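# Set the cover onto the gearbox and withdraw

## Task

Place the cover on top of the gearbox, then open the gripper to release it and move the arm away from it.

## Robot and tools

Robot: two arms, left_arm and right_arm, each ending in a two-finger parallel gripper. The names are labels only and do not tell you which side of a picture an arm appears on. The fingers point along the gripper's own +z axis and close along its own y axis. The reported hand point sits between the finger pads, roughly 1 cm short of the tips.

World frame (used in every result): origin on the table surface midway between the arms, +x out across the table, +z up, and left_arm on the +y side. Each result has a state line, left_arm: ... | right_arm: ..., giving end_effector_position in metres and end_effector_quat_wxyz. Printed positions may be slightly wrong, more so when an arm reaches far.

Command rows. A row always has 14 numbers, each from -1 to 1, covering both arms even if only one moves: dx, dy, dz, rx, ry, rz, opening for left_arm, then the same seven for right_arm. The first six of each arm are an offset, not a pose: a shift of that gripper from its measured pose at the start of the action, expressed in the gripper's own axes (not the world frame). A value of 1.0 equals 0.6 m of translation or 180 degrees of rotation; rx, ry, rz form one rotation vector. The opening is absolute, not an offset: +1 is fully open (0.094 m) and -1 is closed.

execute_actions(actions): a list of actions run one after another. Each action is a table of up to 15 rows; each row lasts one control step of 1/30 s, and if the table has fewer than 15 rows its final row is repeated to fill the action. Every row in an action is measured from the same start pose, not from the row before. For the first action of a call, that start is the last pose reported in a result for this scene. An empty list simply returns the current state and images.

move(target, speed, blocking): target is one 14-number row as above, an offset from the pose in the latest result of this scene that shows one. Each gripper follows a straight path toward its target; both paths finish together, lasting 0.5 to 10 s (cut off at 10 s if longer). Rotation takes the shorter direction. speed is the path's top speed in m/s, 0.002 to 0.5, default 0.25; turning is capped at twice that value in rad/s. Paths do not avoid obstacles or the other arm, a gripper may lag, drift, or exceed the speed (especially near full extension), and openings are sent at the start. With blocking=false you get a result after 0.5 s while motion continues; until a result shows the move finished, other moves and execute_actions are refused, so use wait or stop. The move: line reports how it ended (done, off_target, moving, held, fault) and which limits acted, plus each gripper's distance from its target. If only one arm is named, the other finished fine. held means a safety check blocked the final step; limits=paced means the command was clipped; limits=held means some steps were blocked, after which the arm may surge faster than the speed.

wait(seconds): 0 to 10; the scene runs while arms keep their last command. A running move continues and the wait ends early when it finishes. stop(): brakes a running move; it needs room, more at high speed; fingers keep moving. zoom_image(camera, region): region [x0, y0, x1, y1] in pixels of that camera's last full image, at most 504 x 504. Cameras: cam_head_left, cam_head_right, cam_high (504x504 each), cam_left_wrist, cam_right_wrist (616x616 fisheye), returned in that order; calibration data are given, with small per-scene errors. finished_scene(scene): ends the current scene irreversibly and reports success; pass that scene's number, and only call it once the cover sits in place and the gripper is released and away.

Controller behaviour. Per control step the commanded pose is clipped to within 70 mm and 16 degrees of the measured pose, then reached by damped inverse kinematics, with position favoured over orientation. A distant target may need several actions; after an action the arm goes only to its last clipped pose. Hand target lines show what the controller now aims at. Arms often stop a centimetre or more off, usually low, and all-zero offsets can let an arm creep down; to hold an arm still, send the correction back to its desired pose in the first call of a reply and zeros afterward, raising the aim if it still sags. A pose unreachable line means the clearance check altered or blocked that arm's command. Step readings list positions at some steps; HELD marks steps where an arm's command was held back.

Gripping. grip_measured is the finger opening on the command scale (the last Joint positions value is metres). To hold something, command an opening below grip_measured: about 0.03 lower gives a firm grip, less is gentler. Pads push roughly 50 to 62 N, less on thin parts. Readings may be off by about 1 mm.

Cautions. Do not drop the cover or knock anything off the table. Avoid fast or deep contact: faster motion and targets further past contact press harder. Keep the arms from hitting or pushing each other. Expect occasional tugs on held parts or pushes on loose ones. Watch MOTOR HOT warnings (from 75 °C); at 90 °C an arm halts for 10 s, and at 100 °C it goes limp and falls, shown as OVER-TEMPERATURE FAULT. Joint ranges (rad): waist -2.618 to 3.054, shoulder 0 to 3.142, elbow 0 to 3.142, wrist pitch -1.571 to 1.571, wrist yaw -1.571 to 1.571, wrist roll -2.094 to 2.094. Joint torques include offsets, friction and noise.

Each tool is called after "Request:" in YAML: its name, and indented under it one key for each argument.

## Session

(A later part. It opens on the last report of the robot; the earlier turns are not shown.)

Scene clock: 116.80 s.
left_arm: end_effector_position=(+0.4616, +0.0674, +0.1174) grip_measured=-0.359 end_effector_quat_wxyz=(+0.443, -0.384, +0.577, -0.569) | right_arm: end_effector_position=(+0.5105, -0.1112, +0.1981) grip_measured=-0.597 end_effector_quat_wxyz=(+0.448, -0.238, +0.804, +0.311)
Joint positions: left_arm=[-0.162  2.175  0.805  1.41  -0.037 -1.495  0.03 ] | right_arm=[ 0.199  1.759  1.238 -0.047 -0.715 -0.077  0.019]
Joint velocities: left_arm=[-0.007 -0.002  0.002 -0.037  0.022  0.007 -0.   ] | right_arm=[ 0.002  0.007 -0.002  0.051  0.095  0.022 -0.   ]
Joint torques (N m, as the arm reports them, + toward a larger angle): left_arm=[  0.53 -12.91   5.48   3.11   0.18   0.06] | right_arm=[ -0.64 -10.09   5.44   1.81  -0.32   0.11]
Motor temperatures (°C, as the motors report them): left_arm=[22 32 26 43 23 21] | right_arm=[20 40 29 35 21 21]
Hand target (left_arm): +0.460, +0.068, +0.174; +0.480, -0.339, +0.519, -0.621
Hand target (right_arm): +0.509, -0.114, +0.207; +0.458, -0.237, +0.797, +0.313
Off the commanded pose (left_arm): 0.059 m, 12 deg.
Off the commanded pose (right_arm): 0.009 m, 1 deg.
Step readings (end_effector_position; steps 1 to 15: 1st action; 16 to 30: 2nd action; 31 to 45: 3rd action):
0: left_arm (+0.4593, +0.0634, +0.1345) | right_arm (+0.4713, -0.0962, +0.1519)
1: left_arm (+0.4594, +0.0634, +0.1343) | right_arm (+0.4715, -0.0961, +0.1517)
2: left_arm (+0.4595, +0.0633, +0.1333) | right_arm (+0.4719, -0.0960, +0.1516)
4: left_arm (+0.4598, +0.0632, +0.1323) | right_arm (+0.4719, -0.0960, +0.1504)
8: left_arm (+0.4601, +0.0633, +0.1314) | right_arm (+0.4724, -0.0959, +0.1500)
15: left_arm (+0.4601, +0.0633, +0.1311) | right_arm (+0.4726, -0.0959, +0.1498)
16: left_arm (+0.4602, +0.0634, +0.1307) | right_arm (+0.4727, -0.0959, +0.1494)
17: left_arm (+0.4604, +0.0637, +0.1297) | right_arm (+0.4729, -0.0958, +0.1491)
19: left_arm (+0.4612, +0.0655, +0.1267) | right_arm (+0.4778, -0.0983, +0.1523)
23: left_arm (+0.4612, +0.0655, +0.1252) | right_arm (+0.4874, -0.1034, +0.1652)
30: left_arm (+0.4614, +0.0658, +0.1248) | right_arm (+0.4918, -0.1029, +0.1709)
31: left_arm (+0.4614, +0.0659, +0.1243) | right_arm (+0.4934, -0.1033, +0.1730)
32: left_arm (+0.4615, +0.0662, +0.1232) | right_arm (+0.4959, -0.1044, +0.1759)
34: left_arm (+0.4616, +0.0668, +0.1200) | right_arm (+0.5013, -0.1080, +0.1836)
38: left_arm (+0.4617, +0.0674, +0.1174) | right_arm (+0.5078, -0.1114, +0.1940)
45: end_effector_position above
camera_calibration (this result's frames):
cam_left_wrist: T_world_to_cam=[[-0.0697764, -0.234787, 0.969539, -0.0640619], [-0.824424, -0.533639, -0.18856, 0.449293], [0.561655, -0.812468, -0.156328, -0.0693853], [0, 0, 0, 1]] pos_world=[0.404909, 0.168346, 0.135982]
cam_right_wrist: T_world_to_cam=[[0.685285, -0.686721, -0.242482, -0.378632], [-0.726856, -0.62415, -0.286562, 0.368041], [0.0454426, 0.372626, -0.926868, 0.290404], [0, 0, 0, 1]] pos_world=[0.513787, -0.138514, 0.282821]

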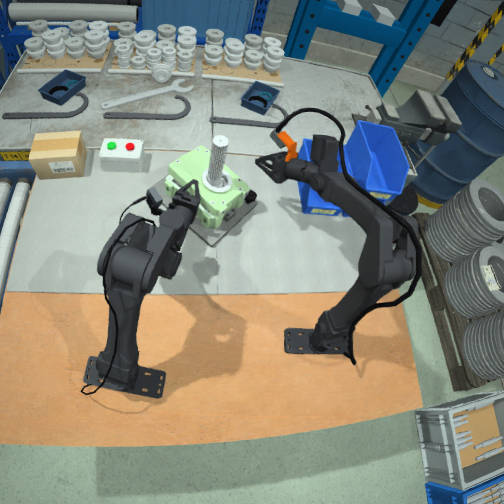

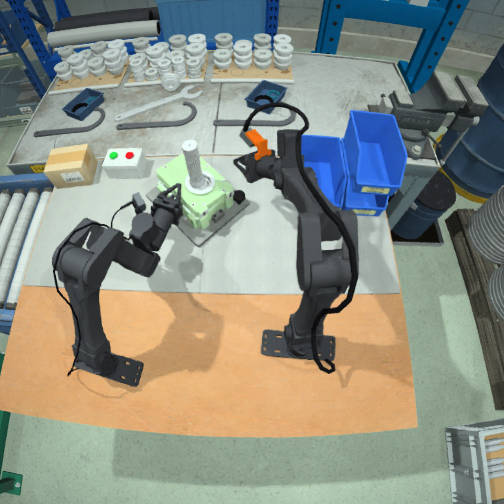

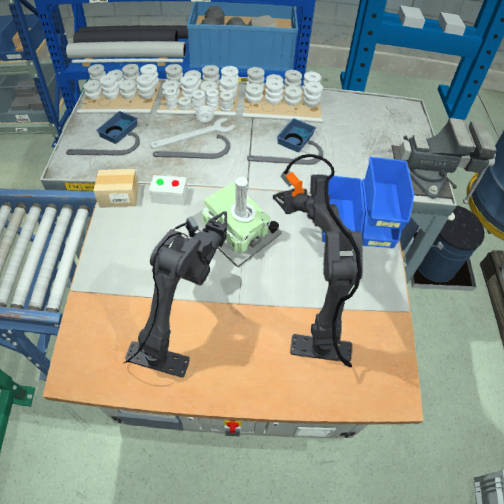

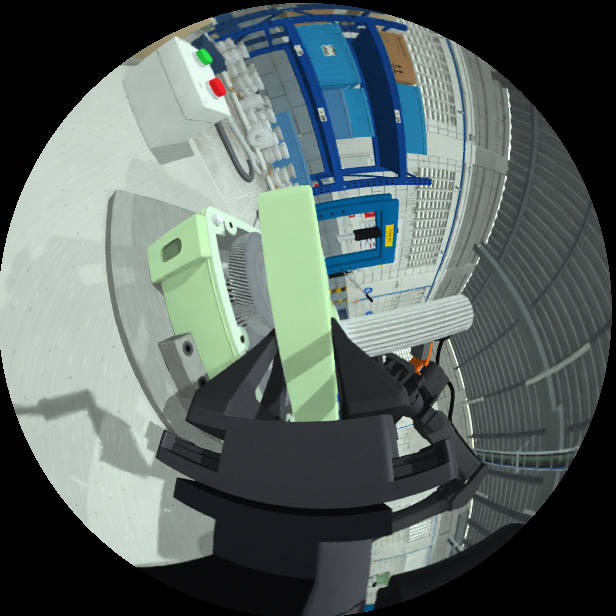

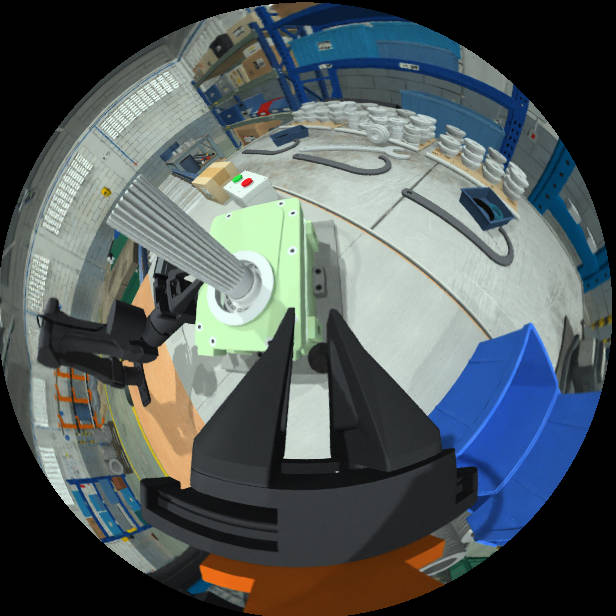

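Right slipped, but the cover is centred over the bearing. Ease left down, then release and withdraw.

Request:
execute_actions:
  actions:
    - [[0,-0.06,0,0.04,0,0,-0.6,-0.012,0,-0.006,0,0,0,-0.6]]
    - [[0,-0.04,0,0.025,0,0,-0.6,-0.012,0,-0.006,0,0,0,-0.6]]
    - [[0,-0.02,0,0.01,0,0,-0.2,-0.012,0,-0.006,0,0,0,-0.6]]
    - [[0,-0.02,-0.035,0.01,0,0,-0.2,-0.012,0,-0.006,0,0,0,-0.6]]
    - [[0,-0.02,-0.035,0.01,0,0,-0.2,-0.012,0,-0.006,0,0,0,-0.6]]
    - [[0,-0.02,-0.04,0.01,0,0,-0.2,-0.012,0,-0.006,0,0,0,-0.6]]
    - [[0,-0.02,-0.08,0.01,0,0,-0.2,-0.012,0,-0.006,0,0,0,-0.6]]

Scene clock: 125.07 s.
left_arm: end_effector_position=(+0.3611, +0.1051, +0.0868) grip_measured=-0.202 end_effector_quat_wxyz=(+0.412, -0.410, +0.616, -0.531) | right_arm: end_effector_position=(+0.5017, -0.1120, +0.1853) grip_measured=-0.597 end_effector_quat_wxyz=(+0.416, -0.226, +0.822, +0.317)
Joint positions: left_arm=[-0.162  1.995  0.354  1.545 -0.037 -1.502  0.037] | right_arm=[ 0.199  1.759  1.238 -0.123 -0.715 -0.073  0.019]
Joint velocities: left_arm=[ 0.002 -0.002 -0.027 -0.037 -0.022  0.037  0.001] | right_arm=[-0.017  0.007 -0.007 -0.022 -0.007  0.007  0.   ]
Joint torques (N m, as the arm reports them, + toward a larger angle): left_arm=[-0.81 -9.8   2.22  1.99 -0.11 -0.02] | right_arm=[-0.35 -8.63  8.19  1.36 -0.28  0.  ]
Motor temperatures (°C, as the motors report them): left_arm=[22 33 25 42 23 21] | right_arm=[20 39 29 34 21 21]
Hand target (left_arm): +0.359, +0.102, +0.103; +0.422, -0.401, +0.602, -0.547
Hand target (right_arm): +0.505, -0.114, +0.195; +0.421, -0.228, +0.819, +0.317
Off the commanded pose (left_arm): 0.016 m, 4 deg.
Off the commanded pose (right_arm): 0.010 m, 1 deg.
joint sent to its limit (left arm) — the command would take joint 4 (wrist pitch) past its upper limit, so that joint was sent only as far as its limit.
Step readings (end_effector_position; steps 1 to 15: 1st action; 16 to 30: 2nd action; 31 to 45: 3rd action; 46 to 60: 4th action; 61 to 75: 5th action; 76 to 90: 6th action; 91 to 105: 7th action):
0: left_arm (+0.4616, +0.0674, +0.1172) | right_arm (+0.5112, -0.1111, +0.1992)
1: left_arm (+0.4616, +0.0674, +0.1171) | right_arm (+0.5110, -0.1111, +0.1989)
2: left_arm (+0.4616, +0.0674, +0.1171) | right_arm (+0.5107, -0.1111, +0.1984)
4: left_arm (+0.4616, +0.0674, +0.1171) | right_arm (+0.5102, -0.1112, +0.1976)
8: left_arm (+0.4616, +0.0674, +0.1171) | right_arm (+0.5096, -0.1112, +0.1968)
15: left_arm (+0.4616, +0.0674, +0.1171) | right_arm (+0.5094, -0.1113, +0.1963)
16: left_arm (+0.4616, +0.0674, +0.1166) | right_arm (+0.5092, -0.1113, +0.1961)
17: left_arm (+0.4616, +0.0674, +0.1165) | right_arm (+0.5090, -0.1113, +0.1958)
19: left_arm (+0.4617, +0.0674, +0.1162) | right_arm (+0.5087, -0.1113, +0.1953)
23: left_arm (+0.4617, +0.0674, +0.1161) | right_arm (+0.5083, -0.1114, +0.1948)
30: left_arm (+0.4617, +0.0674, +0.1160) | right_arm (+0.5081, -0.1114, +0.1944)
31: left_arm (+0.4617, +0.0675, +0.1156) | right_arm (+0.5080, -0.1114, +0.1943)
32: left_arm (+0.4617, +0.0675, +0.1135) | right_arm (+0.5078, -0.1114, +0.1940)
34: left_arm (+0.4617, +0.0673, +0.1119) | right_arm (+0.5075, -0.1114, +0.1935)
38: left_arm (+0.4617, +0.0672, +0.1119) | right_arm (+0.5071, -0.1115, +0.1930)
45: left_arm (+0.4617, +0.0672, +0.1119) | right_arm (+0.5069, -0.1115, +0.1926)
46: left_arm (+0.4596, +0.0679, +0.1105) | right_arm (+0.5068, -0.1115, +0.1924)
47: left_arm (+0.4550, +0.0696, +0.1078) | right_arm (+0.5066, -0.1115, +0.1922)
49: left_arm (+0.4469, +0.0727, +0.1024) | right_arm (+0.5062, -0.1116, +0.1916)
53: left_arm (+0.4439, +0.0739, +0.1020) | right_arm (+0.5058, -0.1116, +0.1911)
60: left_arm (+0.4439, +0.0739, +0.1030) | right_arm (+0.5056, -0.1116, +0.1908)
61: left_arm (+0.4418, +0.0747, +0.1022) | right_arm (+0.5055, -0.1116, +0.1906)
62: left_arm (+0.4370, +0.0765, +0.1009) | right_arm (+0.5053, -0.1117, +0.1903)
64: left_arm (+0.4296, +0.0793, +0.0992) | right_arm (+0.5049, -0.1117, +0.1898)
68: left_arm (+0.4257, +0.0807, +0.0951) | right_arm (+0.5045, -0.1117, +0.1892)
75: left_arm (+0.4257, +0.0807, +0.0961) | right_arm (+0.5043, -0.1117, +0.1890)
76: left_arm (+0.4234, +0.0816, +0.0955) | right_arm (+0.5042, -0.1118, +0.1888)
77: left_arm (+0.4181, +0.0836, +0.0943) | right_arm (+0.5040, -0.1118, +0.1885)
79: left_arm (+0.4086, +0.0871, +0.0895) | right_arm (+0.5036, -0.1118, +0.1880)
83: left_arm (+0.4044, +0.0887, +0.0858) | right_arm (+0.5032, -0.1118, +0.1875)
90: left_arm (+0.4046, +0.0887, +0.0884) | right_arm (+0.5030, -0.1119, +0.1871)
91: left_arm (+0.4001, +0.0903, +0.0875) | right_arm (+0.5029, -0.1119, +0.1870)
92: left_arm (+0.3894, +0.0943, +0.0859) | right_arm (+0.5027, -0.1119, +0.1867)
94: left_arm (+0.3700, +0.1016, +0.0822) | right_arm (+0.5023, -0.1119, +0.1861)
98: left_arm (+0.3607, +0.1052, +0.0831) | right_arm (+0.5019, -0.1120, +0.1856)
105: end_effector_position above
camera_calibration (this result's frames):
cam_left_wrist: T_world_to_cam=[[0.0545568, -0.274036, 0.960171, -0.0725299], [-0.843288, -0.527568, -0.102654, 0.379492], [0.534687, -0.804099, -0.259874, 0.0307702], [0, 0, 0, 1]] pos_world=[0.307526, 0.205075, 0.116594]
cam_right_wrist: T_world_to_cam=[[0.663231, -0.689173, -0.291832, -0.356324], [-0.74794, -0.624231, -0.225657, 0.356725], [-0.0266534, 0.367935, -0.929469, 0.315394], [0, 0, 0, 1]] pos_world=[0.511541, -0.138935, 0.26966]

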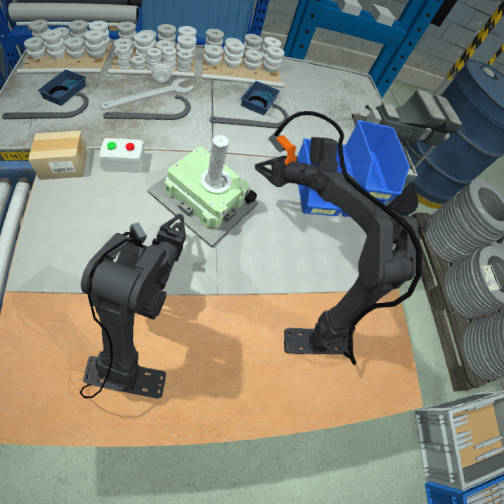

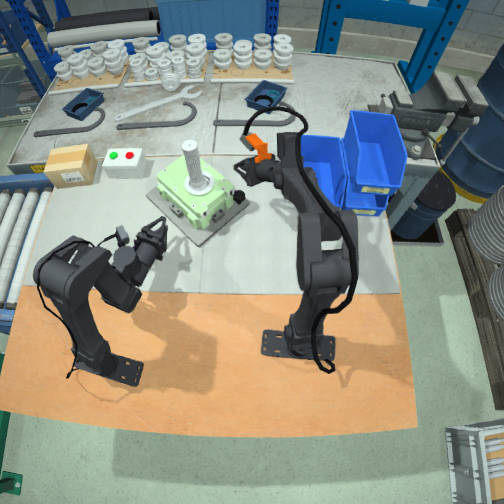

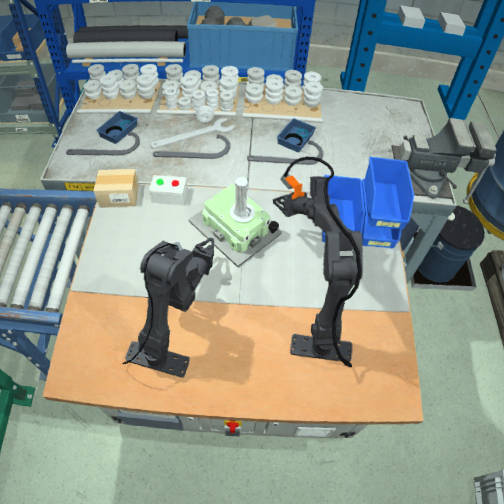

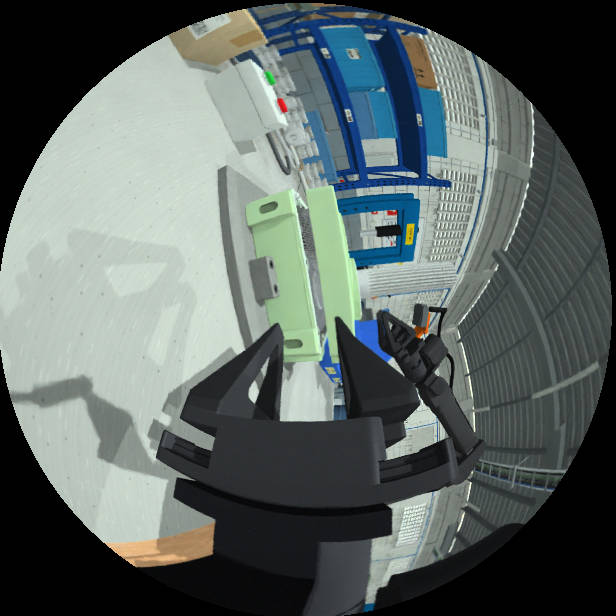

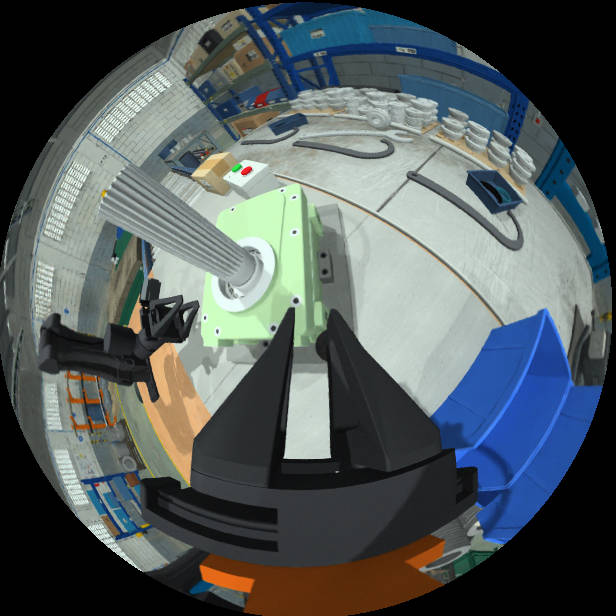

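Request:
move:
  target: [0,-0.14,0,0,0,0,-1,-0.015,0,-0.006,0,0,0,-0.6]

Request:
move:
  target: [-0.03,-0.04,0.17,0,0,0,-1,0,0,0,0,0,0,-0.6]

Request:
move:
  target: [0,0.11,0.01,0,0,0,-1,0,0,0,0,0,0,-0.6]
  speed: 0.05

Scene clock: 131.17 s.
left_arm: end_effector_position=(+0.3632, +0.1005, +0.1521) grip_measured=-0.997 end_effector_quat_wxyz=(+0.405, -0.417, +0.626, -0.519) | right_arm: end_effector_position=(+0.5017, -0.1120, +0.1872) grip_measured=-0.597 end_effector_quat_wxyz=(+0.413, -0.225, +0.823, +0.318)
Joint positions: left_arm=[-0.177  1.568  0.427  1.009 -0.053 -1.502  0.   ] | right_arm=[ 0.199  1.759  1.251 -0.142 -0.715 -0.073  0.019]
Joint velocities: left_arm=[ 0.022 -0.017 -0.017 -0.051 -0.051 -0.022 -0.   ] | right_arm=[ 0.007  0.017  0.007 -0.007 -0.022 -0.037  0.001]
Joint torques (N m, as the arm reports them, + toward a larger angle): left_arm=[-0.88 -7.99  6.86  1.58 -0.17 -0.03] | right_arm=[-0.35 -8.39  8.06  1.36 -0.27  0.  ]
Motor temperatures (°C, as the motors report them): left_arm=[22 32 25 41 23 21] | right_arm=[20 39 29 33 21 21]
Hand target (left_arm): +0.366, +0.096, +0.169; +0.412, -0.411, +0.616, -0.531
Hand target (right_arm): +0.505, -0.114, +0.194; +0.416, -0.226, +0.822, +0.317
Off the commanded pose (left_arm): 0.019 m, 2 deg.
Off the commanded pose (right_arm): 0.008 m, 0 deg.
move: off_target (left_arm)
camera_calibration (this result's frames):
cam_left_wrist: T_world_to_cam=[[0.0865794, -0.288077, 0.953685, -0.145805], [-0.845807, -0.527082, -0.0824286, 0.383376], [0.526416, -0.799497, -0.289292, 0.0499384], [0, 0, 0, 1]] pos_world=[0.310598, 0.199993, 0.1851]
cam_right_wrist: T_world_to_cam=[[0.661334, -0.689352, -0.295686, -0.354135], [-0.74938, -0.624367, -0.220442, 0.356911], [-0.0326543, 0.367367, -0.929503, 0.320117], [0, 0, 0, 1]] pos_world=[0.512117, -0.13888, 0.271515]

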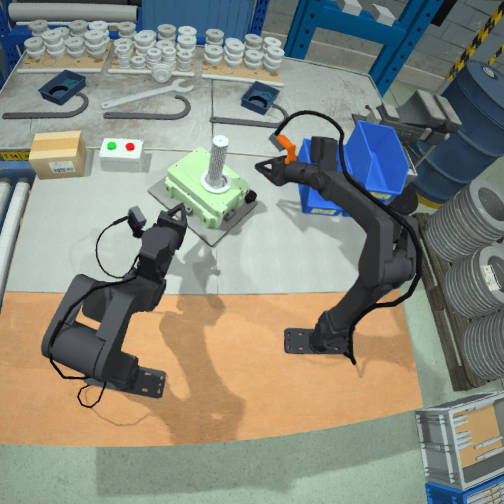

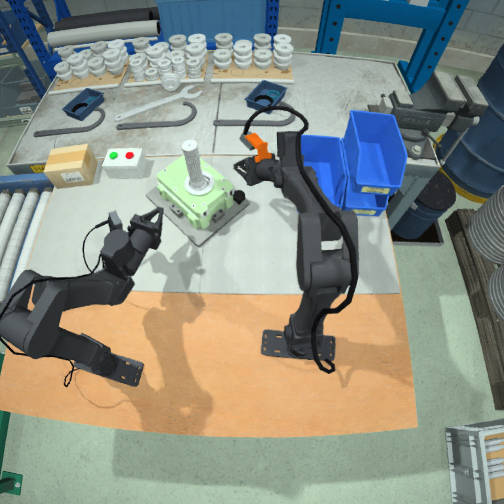

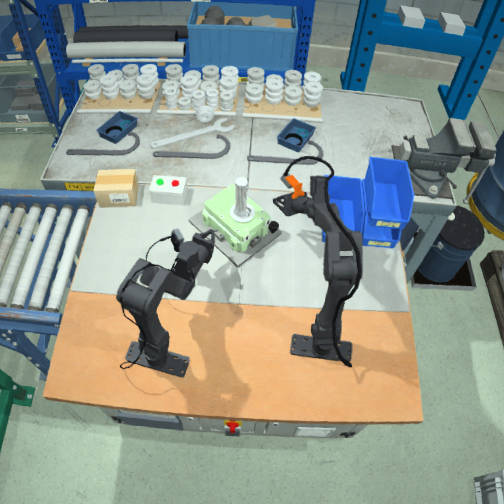

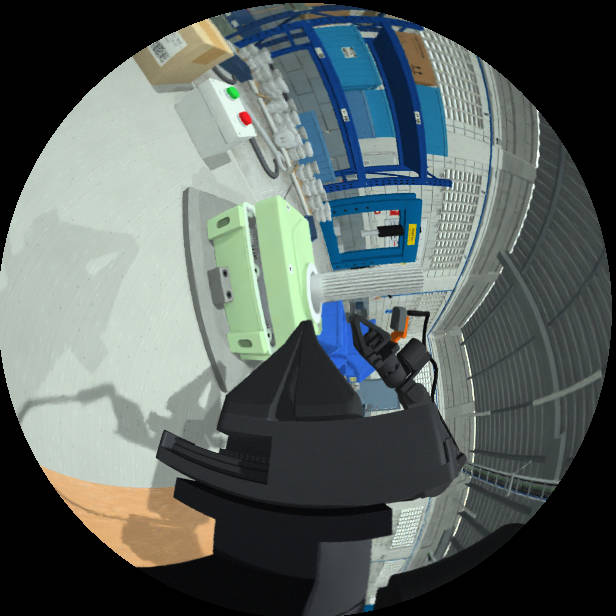

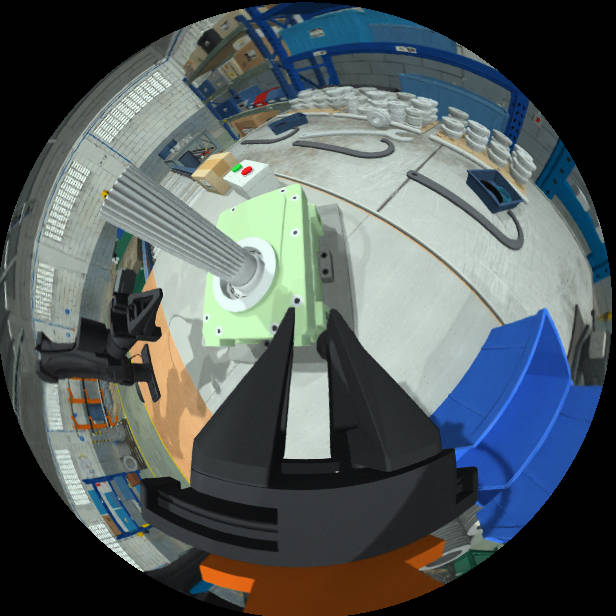

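Scene clock: 132.20 s.
left_arm: end_effector_position=(+0.4617, +0.0818, +0.1578) grip_measured=-0.997 end_effector_quat_wxyz=(+0.401, -0.421, +0.628, -0.518) | right_arm: end_effector_position=(+0.5017, -0.1120, +0.1872) grip_measured=-0.597 end_effector_quat_wxyz=(+0.413, -0.225, +0.823, +0.318)
Joint positions: left_arm=[-0.122  1.866  0.842  0.881  0.002 -1.502  0.   ] | right_arm=[ 0.199  1.759  1.251 -0.142 -0.715 -0.073  0.019]
Joint velocities: left_arm=[-0.007 -0.012 -0.002  0.007 -0.007  0.007 -0.   ] | right_arm=[ 0.002 -0.007 -0.007 -0.051 -0.066  0.022  0.   ]
Joint torques (N m, as the arm reports them, + toward a larger angle): left_arm=[ 0.7  -9.48  7.13  1.57  0.04  0.06] | right_arm=[ 0.02 -8.53  6.04  1.6  -0.23  0.03]
Motor temperatures (°C, as the motors report them): left_arm=[22 32 25 40 23 21] | right_arm=[20 38 29 33 21 21]
Hand target (left_arm): +0.467, +0.084, +0.165; +0.406, -0.417, +0.626, -0.520
Hand target (right_arm): +0.502, -0.112, +0.187; +0.413, -0.225, +0.823, +0.318
Off the commanded pose (left_arm): 0.008 m, 1 deg.
Off the commanded pose (right_arm): 0.000 m, 0 deg.
move: done
camera_calibration (this result's frames):
cam_left_wrist: T_world_to_cam=[[0.0986354, -0.284784, 0.953503, -0.170934], [-0.846696, -0.527459, -0.0699504, 0.455762], [0.522855, -0.800428, -0.293152, -0.0129005], [0, 0, 0, 1]] pos_world=[0.409497, 0.18139, 0.191085]
cam_right_wrist: T_world_to_cam=[[0.661334, -0.689352, -0.295686, -0.354135], [-0.74938, -0.624367, -0.220442, 0.356911], [-0.0326543, 0.367367, -0.929503, 0.320117], [0, 0, 0, 1]] pos_world=[0.512117, -0.13888, 0.271515]

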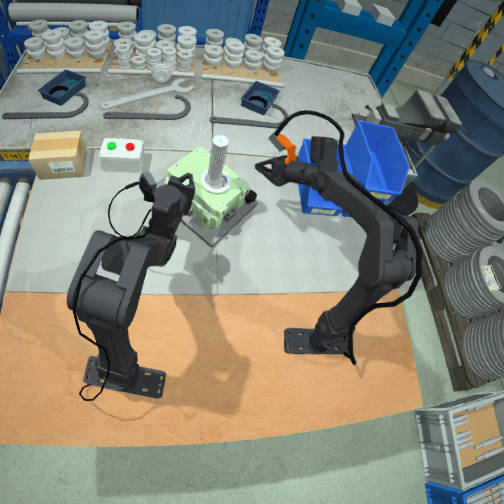

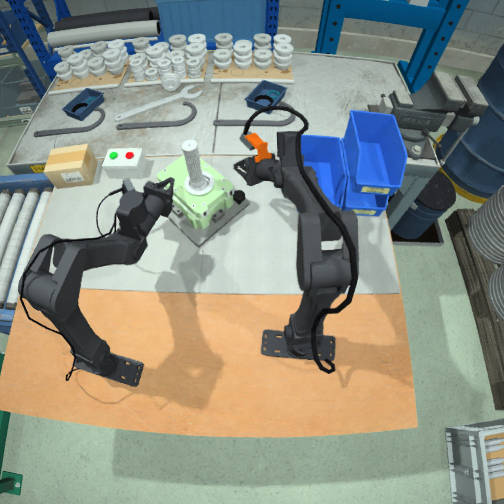

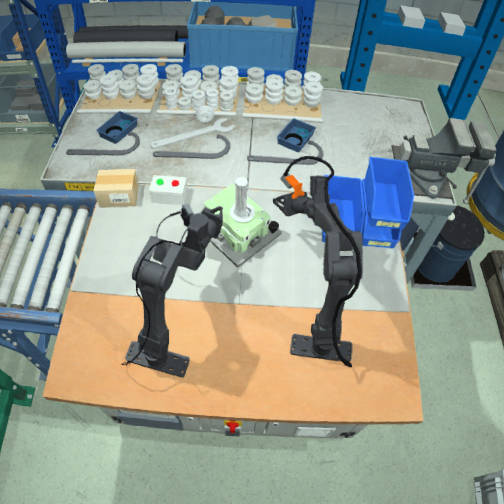

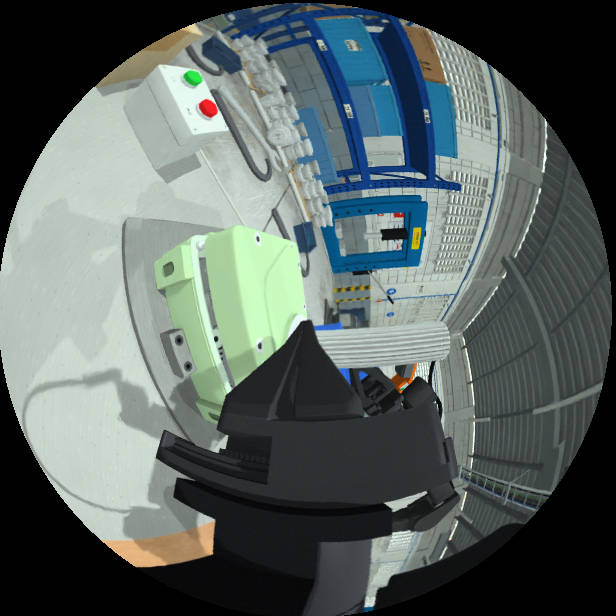

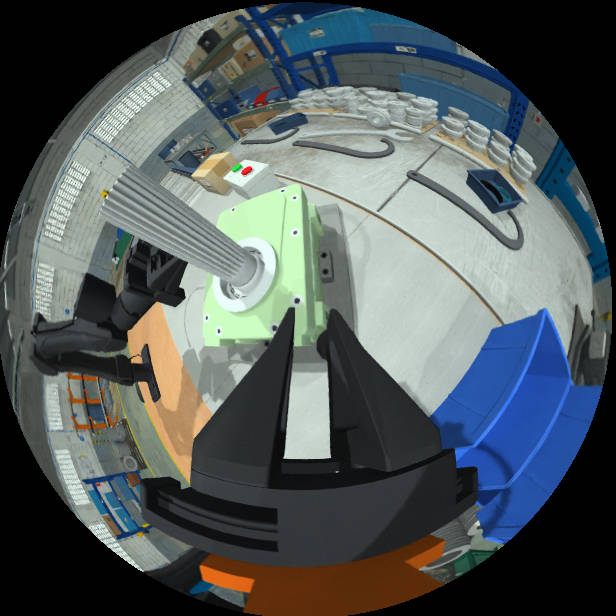

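Scene clock: 133.83 s.
left_arm: end_effector_position=(+0.4623, +0.0813, +0.1259) grip_measured=-0.998 end_effector_quat_wxyz=(+0.420, -0.401, +0.602, -0.548) | right_arm: end_effector_position=(+0.5017, -0.1120, +0.1872) grip_measured=-0.597 end_effector_quat_wxyz=(+0.413, -0.225, +0.823, +0.318)
Joint positions: left_arm=[-0.12   2.052  0.79   1.217  0.011 -1.503  0.   ] | right_arm=[ 0.199  1.759  1.251 -0.142 -0.715 -0.073  0.019]
Joint velocities: left_arm=[-0.007  0.012  0.007  0.007 -0.022 -0.007  0.   ] | right_arm=[-0.022 -0.017 -0.002 -0.007  0.051  0.066 -0.001]
Joint torques (N m, as the arm reports them, + toward a larger angle): left_arm=[ 1.01 -7.88  3.01  1.16  0.01  0.02] | right_arm=[ 0.02 -8.54  6.06  1.6  -0.23  0.04]
Motor temperatures (°C, as the motors report them): left_arm=[22 32 25 40 23 21] | right_arm=[20 38 29 33 21 21]
Hand target (left_arm): +0.458, +0.088, +0.093; +0.401, -0.421, +0.628, -0.518
Hand target (right_arm): +0.502, -0.112, +0.187; +0.413, -0.225, +0.823, +0.318
Off the commanded pose (left_arm): 0.035 m, 6 deg.
Off the commanded pose (right_arm): 0.000 m, 0 deg.
move: off_target (left_arm)
camera_calibration (this result's frames):
cam_left_wrist: T_world_to_cam=[[0.00913867, -0.253748, 0.967227, -0.103614], [-0.841097, -0.525077, -0.129805, 0.458493], [0.540807, -0.812346, -0.218225, -0.0397098], [0, 0, 0, 1]] pos_world=[0.408059, 0.182194, 0.151067]
cam_right_wrist: T_world_to_cam=[[0.661334, -0.689352, -0.295686, -0.354135], [-0.74938, -0.624367, -0.220442, 0.356911], [-0.0326543, 0.367367, -0.929503, 0.320117], [0, 0, 0, 1]] pos_world=[0.512117, -0.13888, 0.271515]

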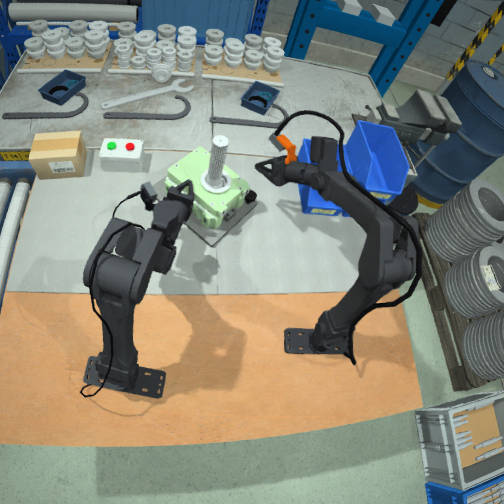

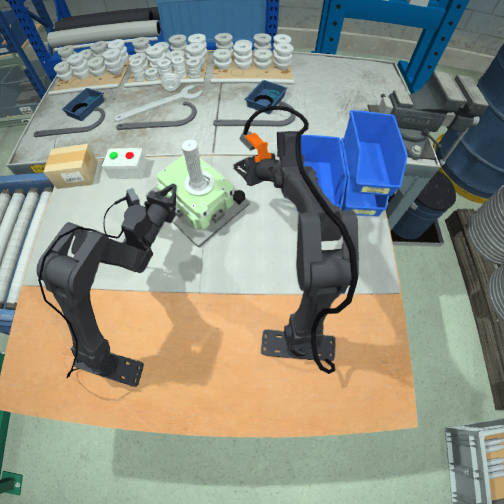

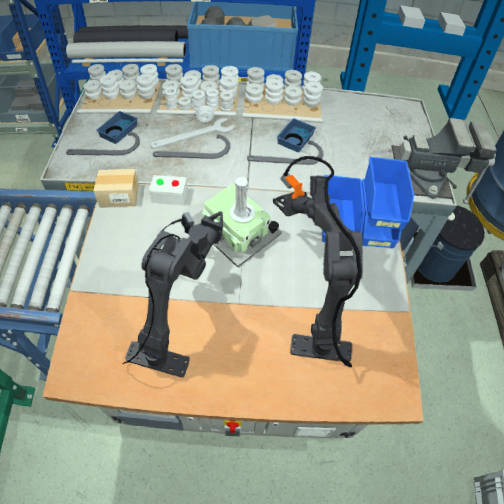

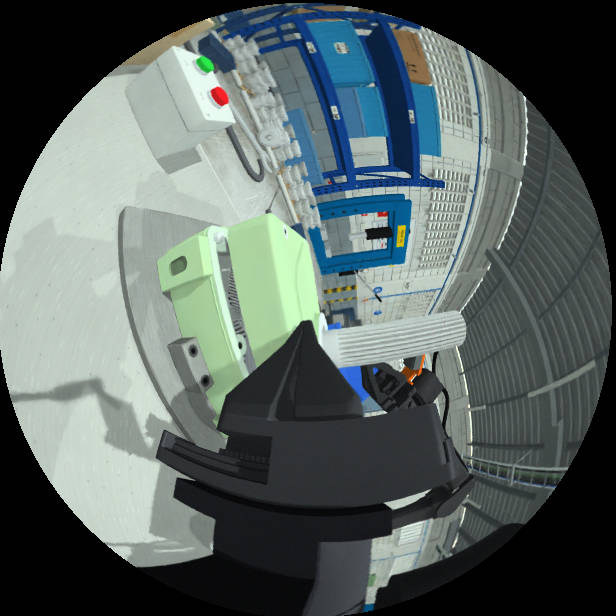

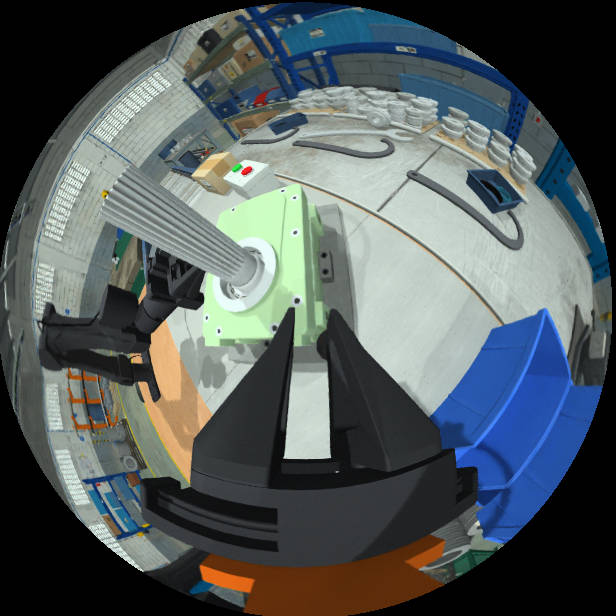

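Sitting on a dowel; check yaw.

Request:
zoom_image:
  camera: "cam_head_right"
  region: [130,130,270,250]

Request:
zoom_image:
  camera: "cam_right_wrist"
  region: [160,160,380,380]

Region (130, 130, 270, 250) of cam_head_right's 504x504 image, scaled by 3.600, with more detail than that image has; it fills the top 432 rows of this view, and the rest is white.

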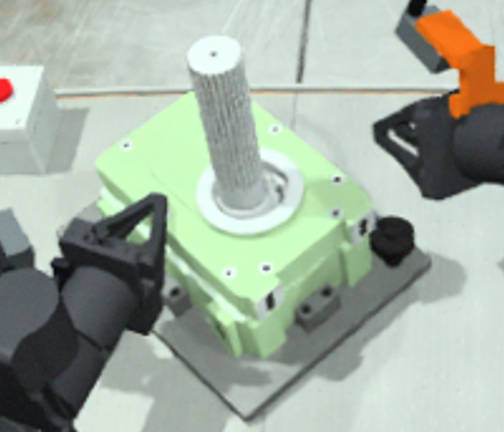

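Region (160, 160, 380, 380) of cam_right_wrist's 616x616 image, scaled by 2.291, with more detail than that image has.

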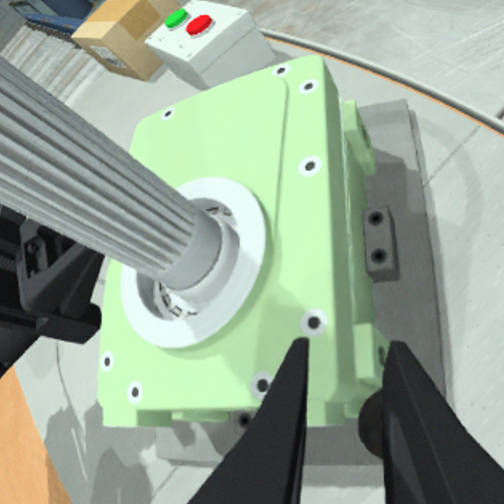

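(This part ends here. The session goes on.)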